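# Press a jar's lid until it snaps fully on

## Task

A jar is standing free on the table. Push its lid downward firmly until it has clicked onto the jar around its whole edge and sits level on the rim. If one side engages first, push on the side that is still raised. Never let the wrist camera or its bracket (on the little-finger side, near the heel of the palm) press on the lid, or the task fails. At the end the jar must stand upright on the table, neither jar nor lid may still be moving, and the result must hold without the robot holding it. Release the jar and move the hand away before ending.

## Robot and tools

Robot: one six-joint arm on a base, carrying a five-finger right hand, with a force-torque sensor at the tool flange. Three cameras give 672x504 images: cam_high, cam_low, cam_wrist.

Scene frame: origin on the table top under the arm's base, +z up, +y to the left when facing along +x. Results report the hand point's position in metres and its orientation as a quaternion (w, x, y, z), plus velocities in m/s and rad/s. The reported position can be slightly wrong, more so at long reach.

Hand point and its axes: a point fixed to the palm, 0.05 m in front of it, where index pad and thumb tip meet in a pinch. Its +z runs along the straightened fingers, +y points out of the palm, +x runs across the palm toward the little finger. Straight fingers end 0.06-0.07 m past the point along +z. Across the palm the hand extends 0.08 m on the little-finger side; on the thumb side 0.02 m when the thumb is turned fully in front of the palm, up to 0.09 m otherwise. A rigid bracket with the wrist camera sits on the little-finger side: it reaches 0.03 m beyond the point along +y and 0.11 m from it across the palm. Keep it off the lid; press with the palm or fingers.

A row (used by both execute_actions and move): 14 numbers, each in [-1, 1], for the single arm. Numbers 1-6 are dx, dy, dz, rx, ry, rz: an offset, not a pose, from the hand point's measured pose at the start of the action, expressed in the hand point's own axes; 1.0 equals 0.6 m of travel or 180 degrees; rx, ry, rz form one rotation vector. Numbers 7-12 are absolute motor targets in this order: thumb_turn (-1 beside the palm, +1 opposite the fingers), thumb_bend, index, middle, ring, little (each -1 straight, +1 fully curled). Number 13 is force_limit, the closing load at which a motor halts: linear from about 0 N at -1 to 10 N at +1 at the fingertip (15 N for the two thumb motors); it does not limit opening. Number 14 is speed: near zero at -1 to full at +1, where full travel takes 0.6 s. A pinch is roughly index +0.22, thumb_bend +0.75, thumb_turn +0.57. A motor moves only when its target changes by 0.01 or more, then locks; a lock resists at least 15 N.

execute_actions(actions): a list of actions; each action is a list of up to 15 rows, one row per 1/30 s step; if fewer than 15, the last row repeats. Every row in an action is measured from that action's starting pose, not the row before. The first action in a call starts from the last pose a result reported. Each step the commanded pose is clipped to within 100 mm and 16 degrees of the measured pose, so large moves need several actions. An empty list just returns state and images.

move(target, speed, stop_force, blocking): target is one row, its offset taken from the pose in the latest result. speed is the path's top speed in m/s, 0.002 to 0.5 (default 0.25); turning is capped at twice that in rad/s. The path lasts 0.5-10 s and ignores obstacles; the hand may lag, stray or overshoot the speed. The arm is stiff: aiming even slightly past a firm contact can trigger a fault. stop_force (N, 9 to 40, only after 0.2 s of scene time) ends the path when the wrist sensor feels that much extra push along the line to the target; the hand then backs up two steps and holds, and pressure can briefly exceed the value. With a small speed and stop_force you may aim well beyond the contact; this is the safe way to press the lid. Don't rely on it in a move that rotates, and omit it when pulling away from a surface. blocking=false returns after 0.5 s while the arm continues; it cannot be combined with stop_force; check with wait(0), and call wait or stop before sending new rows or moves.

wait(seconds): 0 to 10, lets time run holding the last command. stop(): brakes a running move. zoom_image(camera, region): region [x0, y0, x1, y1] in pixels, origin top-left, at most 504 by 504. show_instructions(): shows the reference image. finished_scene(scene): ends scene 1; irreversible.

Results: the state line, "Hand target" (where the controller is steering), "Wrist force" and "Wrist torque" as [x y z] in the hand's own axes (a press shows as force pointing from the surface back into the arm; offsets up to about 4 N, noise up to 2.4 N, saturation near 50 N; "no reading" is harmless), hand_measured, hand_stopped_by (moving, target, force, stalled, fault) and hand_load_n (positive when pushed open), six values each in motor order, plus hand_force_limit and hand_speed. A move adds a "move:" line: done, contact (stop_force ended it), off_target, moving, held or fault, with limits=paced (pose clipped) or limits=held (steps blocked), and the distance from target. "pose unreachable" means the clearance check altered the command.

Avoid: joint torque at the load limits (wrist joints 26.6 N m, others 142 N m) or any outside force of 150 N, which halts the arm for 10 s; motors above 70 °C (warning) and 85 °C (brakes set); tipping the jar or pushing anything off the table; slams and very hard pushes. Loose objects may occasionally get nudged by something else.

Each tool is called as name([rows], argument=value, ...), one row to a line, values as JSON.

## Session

execute_actions(actions=[])

Scene clock: 0.00 s.
end_effector_position=(+0.3915, -0.2307, +0.1610) hand_measured=(-1.000, -1.000, -1.000, -1.000, -1.000, -1.000) hand_load_n=(+0.0, +0.0, +0.0, +0.0, +0.0, +0.0) hand_stopped_by=(target, target, target, target, target, target) hand_force_limit=0.00 hand_speed=-0.80 end_effector_quat_wxyz=(+0.447, -0.349, +0.758, +0.322) end_effector_velocity=(+0.000, +0.000, +0.000) end_effector_angular_velocity=(+0.001, +0.001, +0.000)
Joint positions: [-1.237 -0.402  1.393  1.57   0.788 -4.096]
Joint velocities: [ 0.001  0.    -0.    -0.    -0.     0.001]
Motor temperatures (°C, as the motors report them): [24 22 25 28 30 29]
Wrist force (N, on the end effector, along its own x y z axes, offset not removed): no reading
Wrist torque (N m, same axes, about the end effector's origin, offset not removed): no reading
Hand target: +0.391, -0.231, +0.161; +0.447, -0.349, +0.758, +0.322

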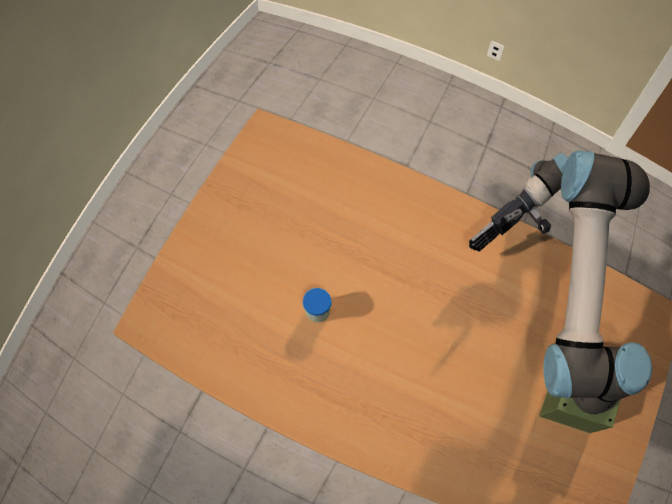

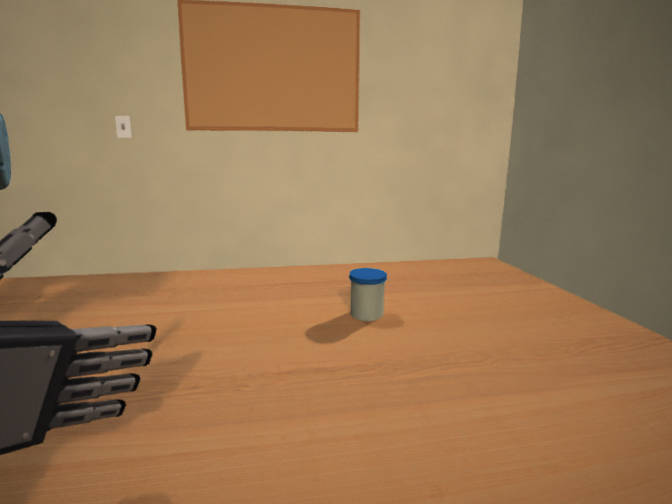

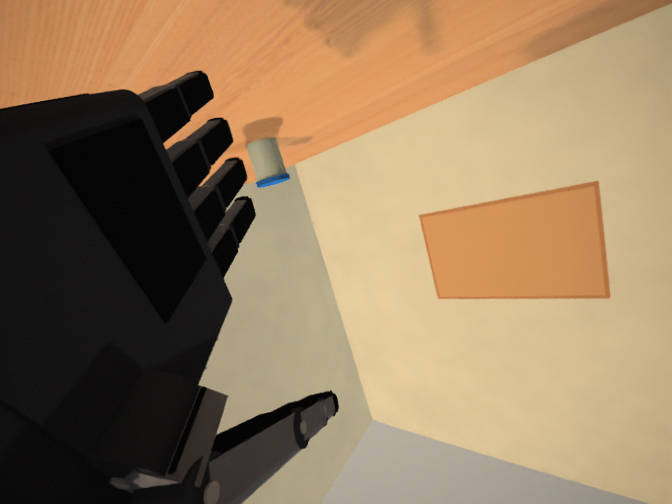

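move(target=[-0.3307,-0.2882,0.6305,0.4756,-0.1799,0.7308,-1,-1,1,1,1,1,0,1], speed=0.4)

zoom_image(camera="cam_low", region=[300, 170, 440, 330])

Scene clock: 10.00 s.
end_effector_position=(+0.7752, +0.0246, +0.1614) hand_measured=(-1.000, -1.000, +1.000, +1.000, +1.000, +1.000) hand_load_n=(+0.0, +0.0, +0.0, +0.0, +0.0, +0.0) hand_stopped_by=(target, target, target, target, target, target) hand_force_limit=0.00 hand_speed=1.00 end_effector_quat_wxyz=(+0.153, +0.852, +0.492, +0.089) end_effector_velocity=(+0.001, -0.001, +0.000) end_effector_angular_velocity=(-0.000, +0.014, -0.009)
Joint positions: [-0.035 -0.492  0.722  1.017  1.739  0.481]
Joint velocities: [ 0.     0.019 -0.039  0.034  0.003  0.009]
Motor temperatures (°C, as the motors report them): [24 22 25 28 30 29]
Wrist force (N, on the end effector, along its own x y z axes, offset not removed): [0.6 1.9 -1.5]
Wrist torque (N m, same axes, about the end effector's origin, offset not removed): [0.31 -0.08 0.09]
Hand target: +0.775, +0.025, +0.161; +0.152, +0.853, +0.492, +0.088
Off the commanded pose: 0.001 m, 0 deg.
move: done; limits=paced

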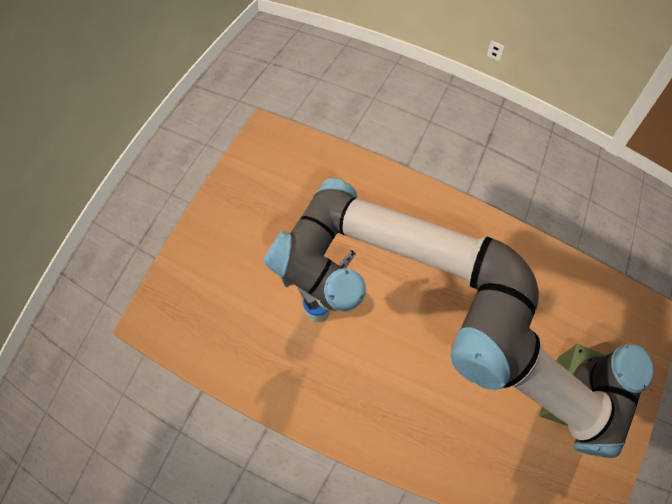

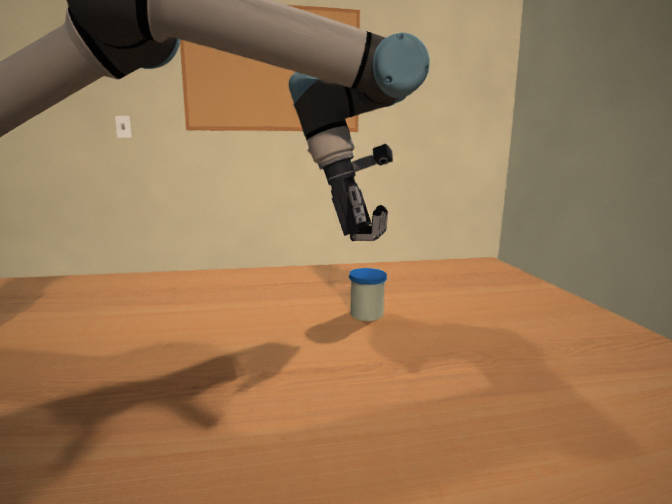

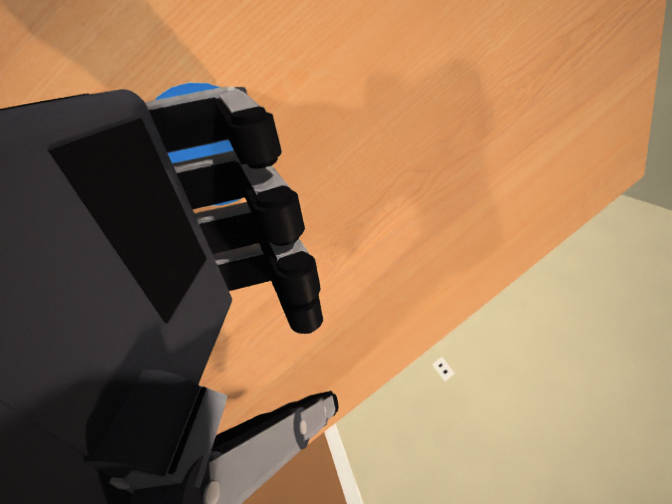

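Region (300, 170, 440, 330) of cam_low's 672x504 image, scaled by 3.150, with more detail than that image has; it fills the left 441 columns of this view, and the rest is white.

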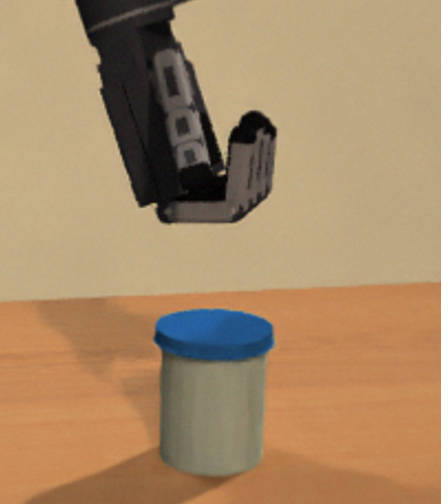

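move(target=[0,-0.0295,0.0797,0,0,0,-1,-1,1,1,1,1,0,1], speed=0.1)

zoom_image(camera="cam_low", region=[320, 230, 420, 330])

Scene clock: 12.43 s.
end_effector_position=(+0.7751, +0.0247, +0.1107) hand_measured=(-1.000, -1.000, +1.000, +1.000, +1.000, +1.000) hand_load_n=(+0.0, +0.0, +0.0, +0.0, +0.0, +0.0) hand_stopped_by=(target, target, target, target, target, target) hand_force_limit=0.00 hand_speed=1.00 end_effector_quat_wxyz=(+0.153, +0.852, +0.492, +0.089) end_effector_velocity=(-0.000, -0.000, -0.003) end_effector_angular_velocity=(+0.001, +0.000, -0.001)
Joint positions: [-0.035 -0.443  0.758  0.932  1.739  0.481]
Joint velocities: [-0.001  0.003  0.002 -0.004 -0.001  0.001]
Motor temperatures (°C, as the motors report them): [24 22 25 28 30 29]
Wrist force (N, on the end effector, along its own x y z axes, offset not removed): [1.3 1.6 -1.8]
Wrist torque (N m, same axes, about the end effector's origin, offset not removed): [0.30 -0.14 0.06]
Hand target: +0.775, +0.025, +0.110; +0.153, +0.852, +0.492, +0.089
Off the commanded pose: 0.000 m, 0 deg.
move: done

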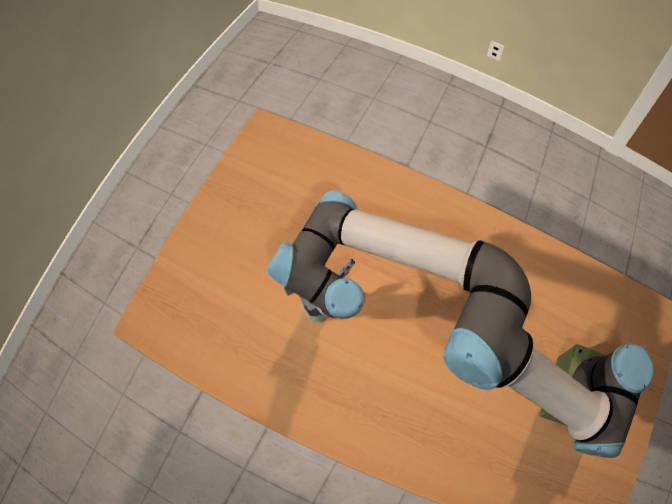

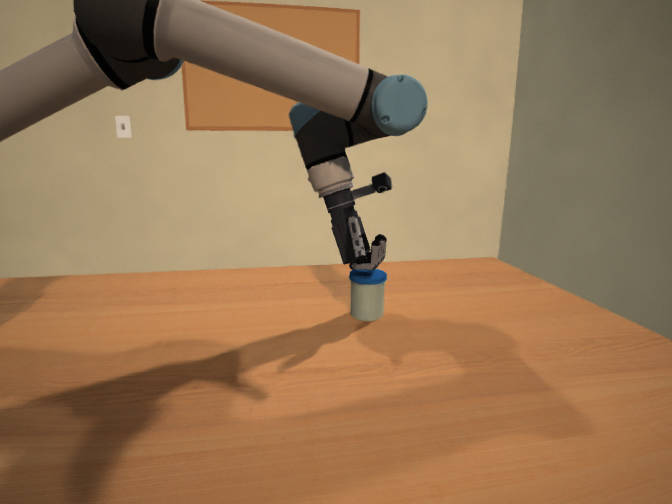

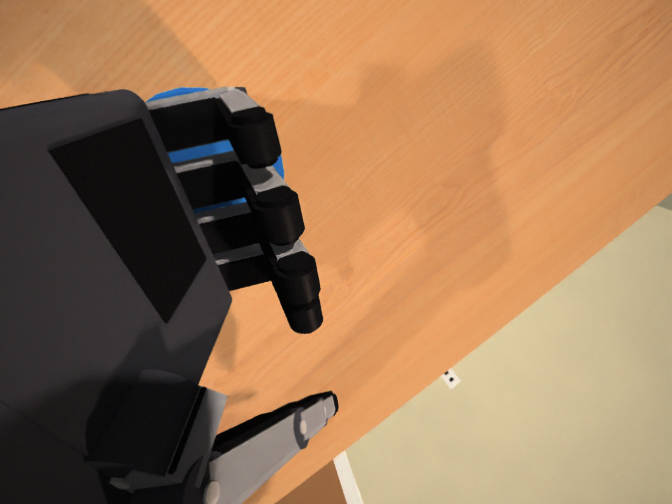

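Region (320, 230, 420, 330) of cam_low's 672x504 image, scaled by 5.040, with more detail than that image has.

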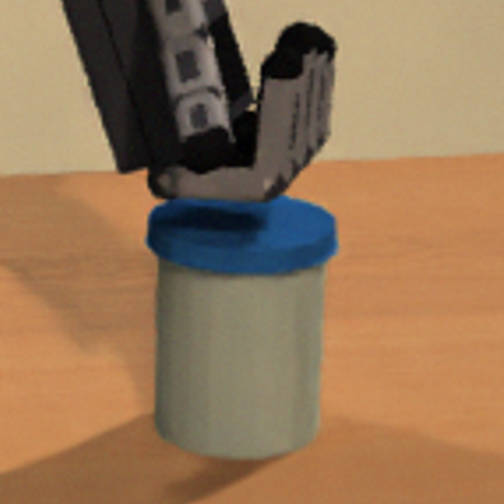

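move(target=[0,-0.0032,0.0184,0,0,0,-1,-1,1,1,1,1,0,1], speed=0.04)

move(target=[0,-0.0116,0.0313,0,0,0,-1,-1,1,1,1,1,0,1], speed=0.004, stop_force=30)

zoom_image(camera="cam_low", region=[320, 230, 420, 330])

Scene clock: 15.00 s.
end_effector_position=(+0.7768, +0.0237, +0.1000) hand_measured=(-1.000, -1.000, +1.000, +1.000, +1.000, +1.000) hand_load_n=(+0.0, +0.0, +0.0, +0.0, +0.0, +0.0) hand_stopped_by=(target, target, target, target, target, target) hand_force_limit=0.00 hand_speed=1.00 end_effector_quat_wxyz=(+0.153, +0.852, +0.492, +0.089) end_effector_velocity=(+0.000, -0.000, -0.002) end_effector_angular_velocity=(+0.000, +0.000, -0.001)
Joint positions: [-0.036 -0.426  0.752  0.921  1.739  0.48 ]
Joint velocities: [-0.     0.004 -0.002 -0.002  0.     0.001]
Motor temperatures (°C, as the motors report them): [24 22 25 28 30 29]
Wrist force (N, on the end effector, along its own x y z axes, offset not removed): [-0.1 -1.1 -2.4]
Wrist torque (N m, same axes, about the end effector's origin, offset not removed): [-0.08 0.05 -0.15]
Hand target: +0.777, +0.024, +0.100; +0.153, +0.852, +0.492, +0.089
Off the commanded pose: 0.000 m, 0 deg.
move: done

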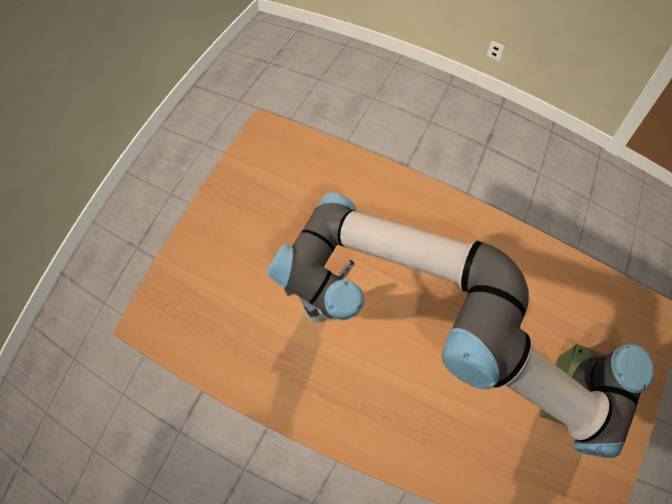

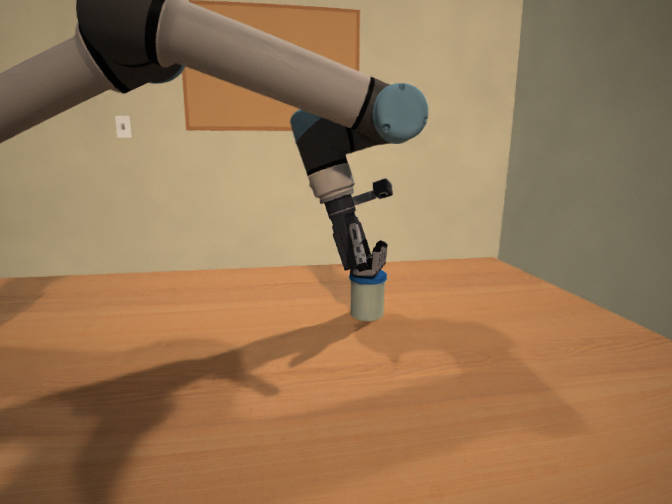

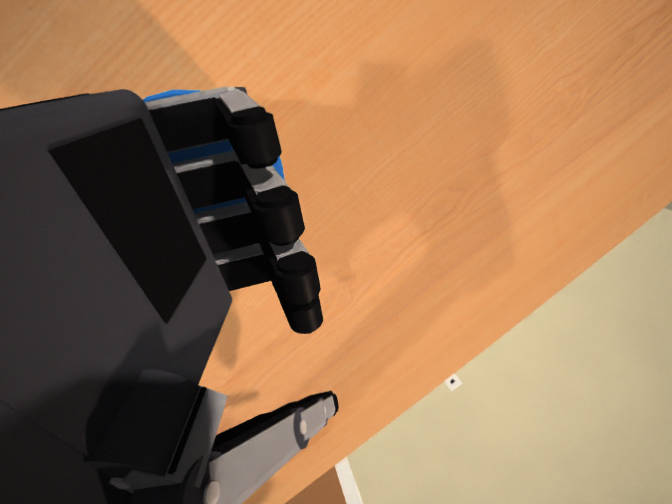

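Scene clock: 17.67 s.
end_effector_position=(+0.7768, +0.0237, +0.0909) hand_measured=(-1.000, -1.000, +1.000, +1.000, +1.000, +1.000) hand_load_n=(+0.0, +0.0, -0.5, +0.0, -0.5, -1.0) hand_stopped_by=(target, target, target, target, target, target) hand_force_limit=0.00 hand_speed=1.00 end_effector_quat_wxyz=(+0.153, +0.852, +0.492, +0.089) end_effector_velocity=(-0.001, -0.000, -0.000) end_effector_angular_velocity=(+0.002, +0.003, -0.001)
Joint positions: [-0.036 -0.415  0.755  0.907  1.739  0.48 ]
Joint velocities: [-0.001 -0.     0.     0.003 -0.002  0.   ]
Motor temperatures (°C, as the motors report them): [24 22 25 28 30 29]
Wrist force (N, on the end effector, along its own x y z axes, offset not removed): [-3.4 16.1 -36.0]
Wrist torque (N m, same axes, about the end effector's origin, offset not removed): [2.27 1.13 0.37]
Hand target: +0.777, +0.024, +0.091; +0.153, +0.852, +0.492, +0.089
Off the commanded pose: 0.011 m, 0 deg.
move: contact

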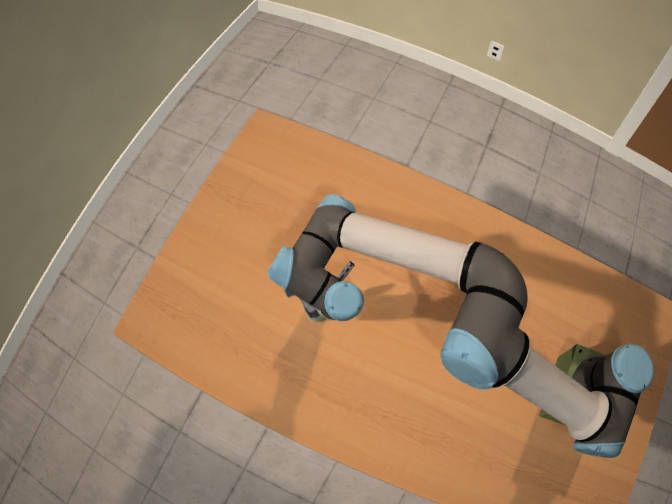

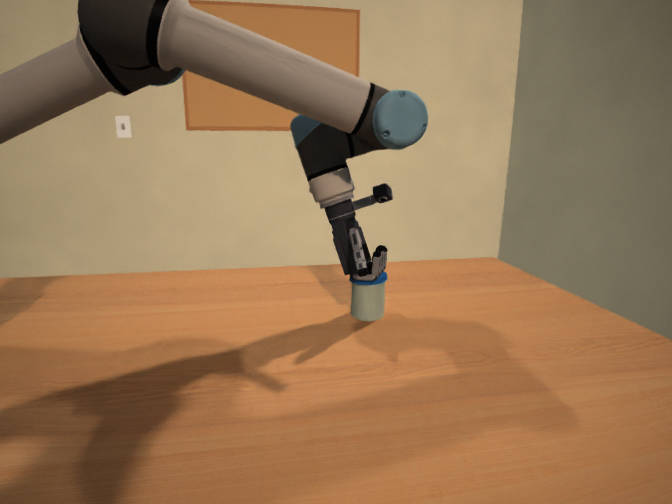

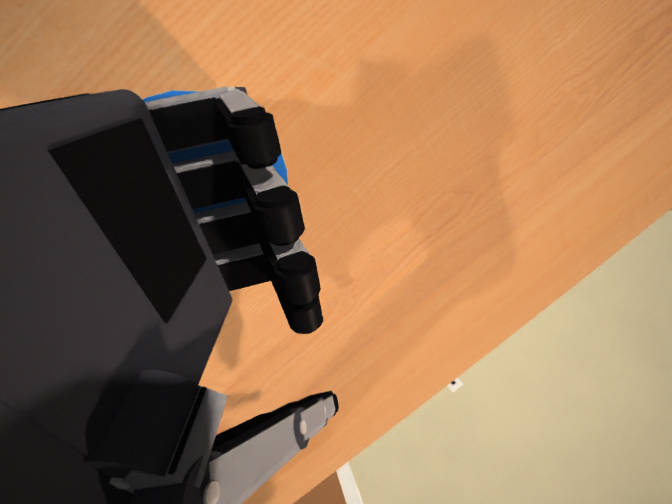

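Region (320, 230, 420, 330) of cam_low's 672x504 image, scaled by 5.040, with more detail than that image has.

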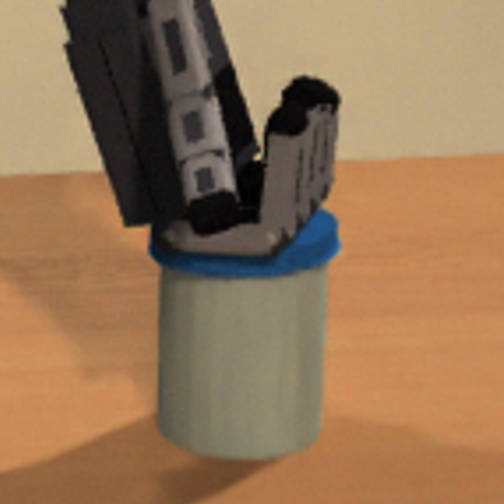

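move(target=[0,-0.0023,0.0063,0,0,0,-1,-1,1,1,1,1,0,1], speed=0.002, stop_force=40)

zoom_image(camera="cam_low", region=[320, 230, 420, 330])

Scene clock: 19.77 s.
end_effector_position=(+0.7769, +0.0237, +0.0898) hand_measured=(-1.000, -1.000, +1.000, +1.000, +1.000, +1.000) hand_load_n=(+0.0, +0.0, +0.0, +0.0, -0.5, -0.5) hand_stopped_by=(target, target, target, target, target, target) hand_force_limit=0.00 hand_speed=1.00 end_effector_quat_wxyz=(+0.153, +0.852, +0.492, +0.089) end_effector_velocity=(-0.000, +0.000, +0.000) end_effector_angular_velocity=(-0.001, +0.001, +0.000)
Joint positions: [-0.036 -0.414  0.756  0.905  1.739  0.48 ]
Joint velocities: [ 0.    -0.     0.     0.001  0.001 -0.   ]
Motor temperatures (°C, as the motors report them): [24 22 25 28 30 29]
Wrist force (N, on the end effector, along its own x y z axes, offset not removed): [-3.2 27.9 -46.0]
Wrist torque (N m, same axes, about the end effector's origin, offset not removed): [2.87 1.48 0.75]
Hand target: +0.777, +0.024, +0.090; +0.153, +0.852, +0.492, +0.089
Off the commanded pose: 0.003 m, 0 deg.
move: contact

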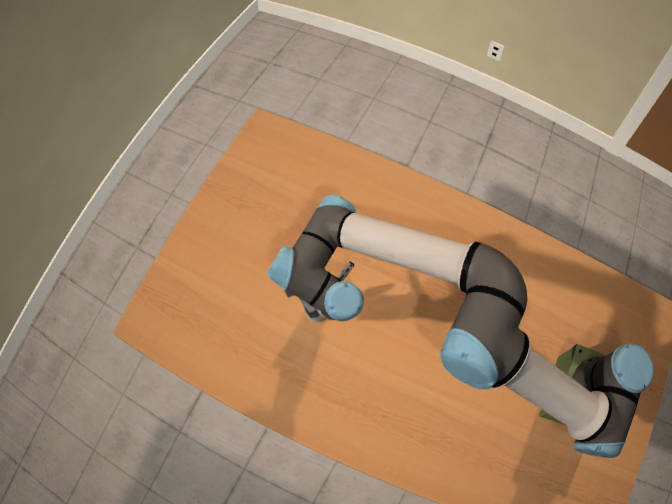

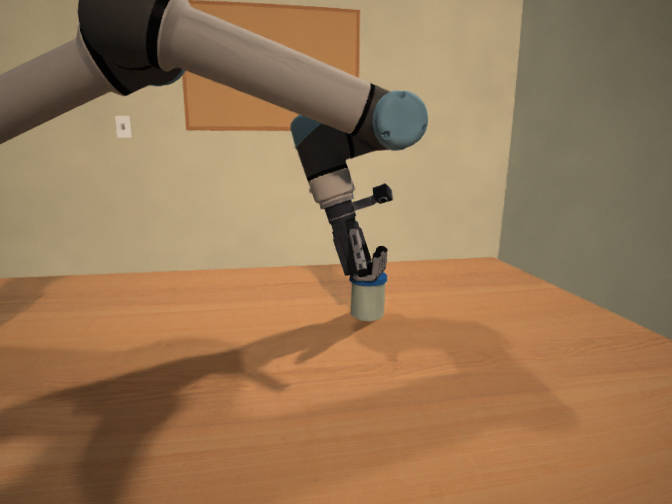

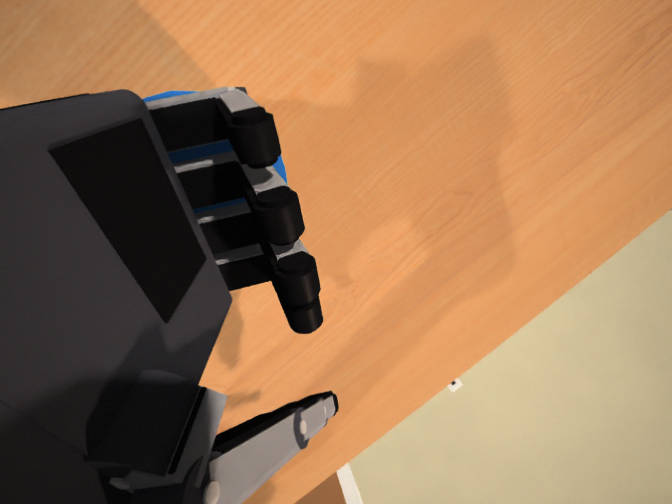

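Region (320, 230, 420, 330) of cam_low's 672x504 image, scaled by 5.040, with more detail than that image has.

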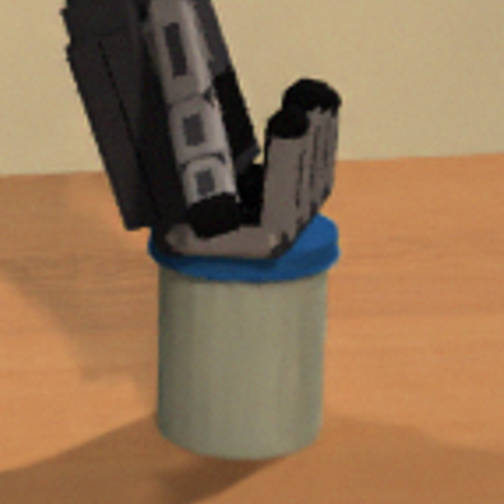

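move(target=[0,0.0231,-0.0625,0,0,0,-1,-1,1,1,1,1,0,1], speed=0.08)

zoom_image(camera="cam_low", region=[320, 230, 420, 330])

zoom_image(camera="cam_low", region=[300, 170, 440, 330])

Scene clock: 21.60 s.
end_effector_position=(+0.7770, +0.0237, +0.1294) hand_measured=(-1.000, -1.000, +1.000, +1.000, +1.000, +1.000) hand_load_n=(+0.0, +0.0, +0.0, +0.0, +0.0, +0.0) hand_stopped_by=(target, target, target, target, target, target) hand_force_limit=0.00 hand_speed=1.00 end_effector_quat_wxyz=(+0.153, +0.852, +0.492, +0.089) end_effector_velocity=(+0.000, -0.001, +0.003) end_effector_angular_velocity=(-0.001, +0.000, -0.001)
Joint positions: [-0.036 -0.457  0.737  0.967  1.739  0.48 ]
Joint velocities: [-0.001 -0.003 -0.002  0.005  0.001  0.   ]
Motor temperatures (°C, as the motors report them): [24 22 25 28 30 29]
Wrist force (N, on the end effector, along its own x y z axes, offset not removed): [-1.1 0.0 0.0]
Wrist torque (N m, same axes, about the end effector's origin, offset not removed): [-0.02 0.05 -0.01]
Hand target: +0.777, +0.024, +0.130; +0.153, +0.852, +0.492, +0.089
Off the commanded pose: 0.000 m, 0 deg.
move: done

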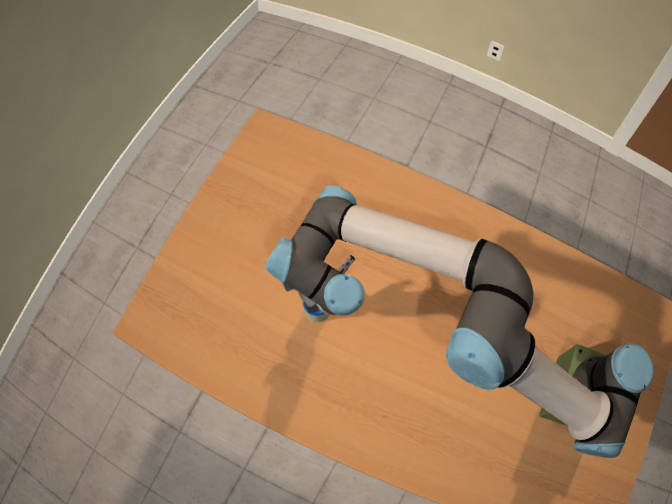

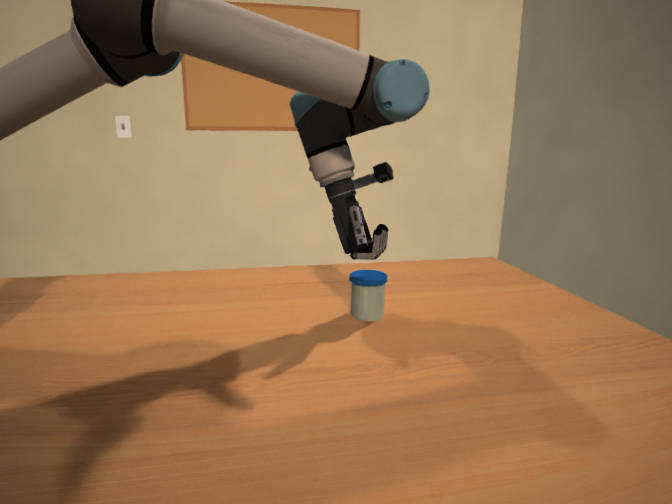

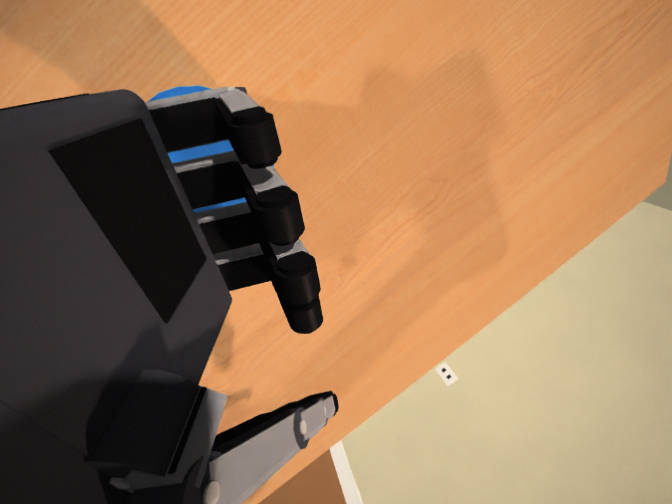

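Region (320, 230, 420, 330) of cam_low's 672x504 image, scaled by 5.040, with more detail than that image has.

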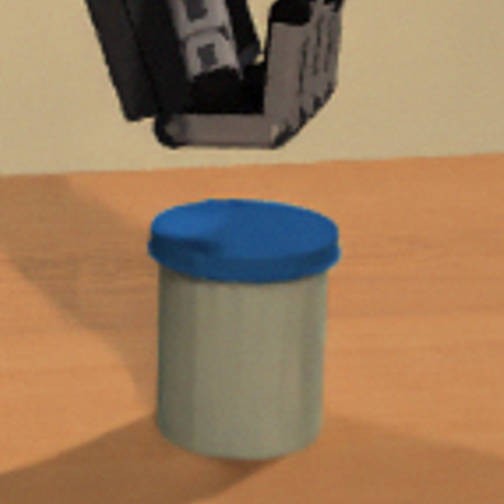

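Region (300, 170, 440, 330) of cam_low's 672x504 image, scaled by 3.150, with more detail than that image has; it fills the left 441 columns of this view, and the rest is white.

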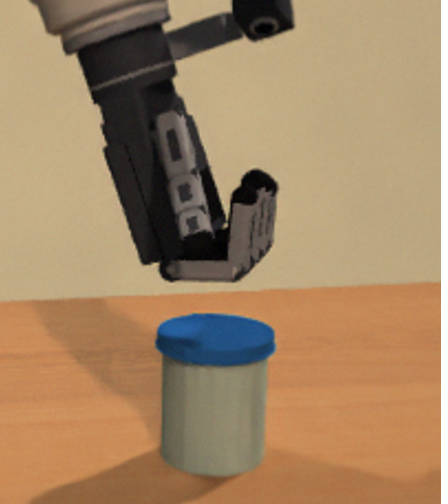

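move(target=[0,0.0,-0.15,0,0,0,-1,-1,1,1,1,1,0,1], speed=0.2)

zoom_image(camera="cam_low", region=[335, 255, 400, 330])

Scene clock: 23.43 s.
end_effector_position=(+0.7501, +0.0391, +0.2135) hand_measured=(-1.000, -1.000, +1.000, +1.000, +1.000, +1.000) hand_load_n=(+0.0, +0.0, +0.0, +0.0, +0.0, +0.0) hand_stopped_by=(target, target, target, target, target, target) hand_force_limit=0.00 hand_speed=1.00 end_effector_quat_wxyz=(+0.153, +0.852, +0.492, +0.089) end_effector_velocity=(-0.001, +0.000, +0.003) end_effector_angular_velocity=(+0.000, -0.000, -0.001)
Joint positions: [-0.013 -0.605  0.808  1.048  1.746  0.502]
Joint velocities: [ 0.    -0.005  0.002  0.003  0.     0.001]
Motor temperatures (°C, as the motors report them): [24 22 25 28 30 29]
Wrist force (N, on the end effector, along its own x y z axes, offset not removed): [-0.5 -2.2 -0.6]
Wrist torque (N m, same axes, about the end effector's origin, offset not removed): [-0.36 0.05 -0.09]
Hand target: +0.750, +0.039, +0.214; +0.153, +0.852, +0.492, +0.089
Off the commanded pose: 0.000 m, 0 deg.
move: done

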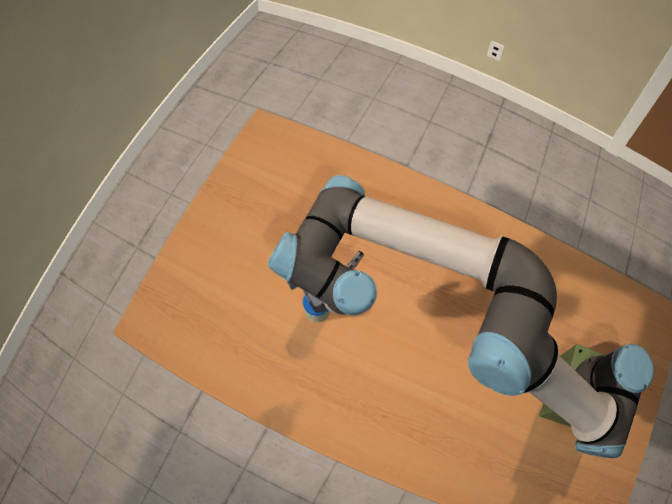

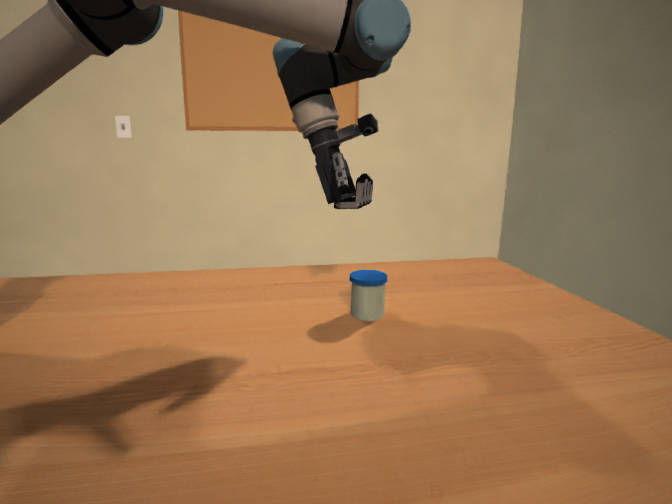

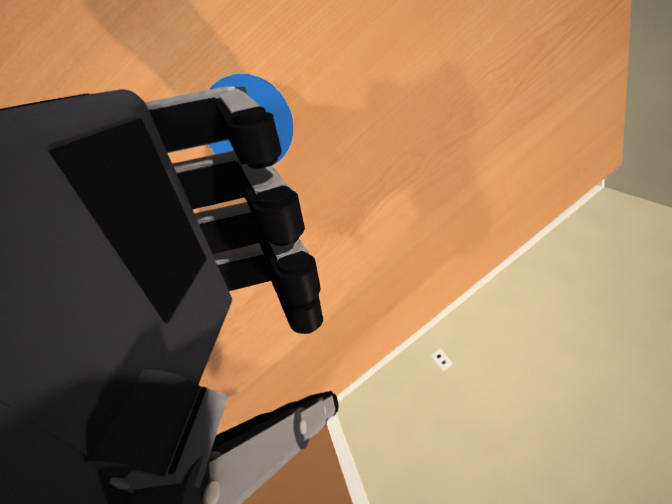

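Region (335, 255, 400, 330) of cam_low's 672x504 image, scaled by 6.720, with more detail than that image has; it fills the left 437 columns of this view, and the rest is white.

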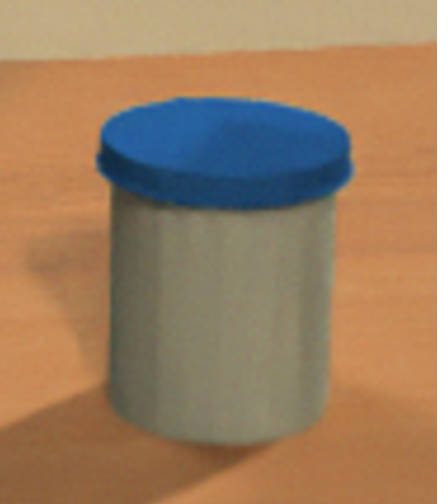

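finished_scene(scene=2)

The scene is finished: the task was done.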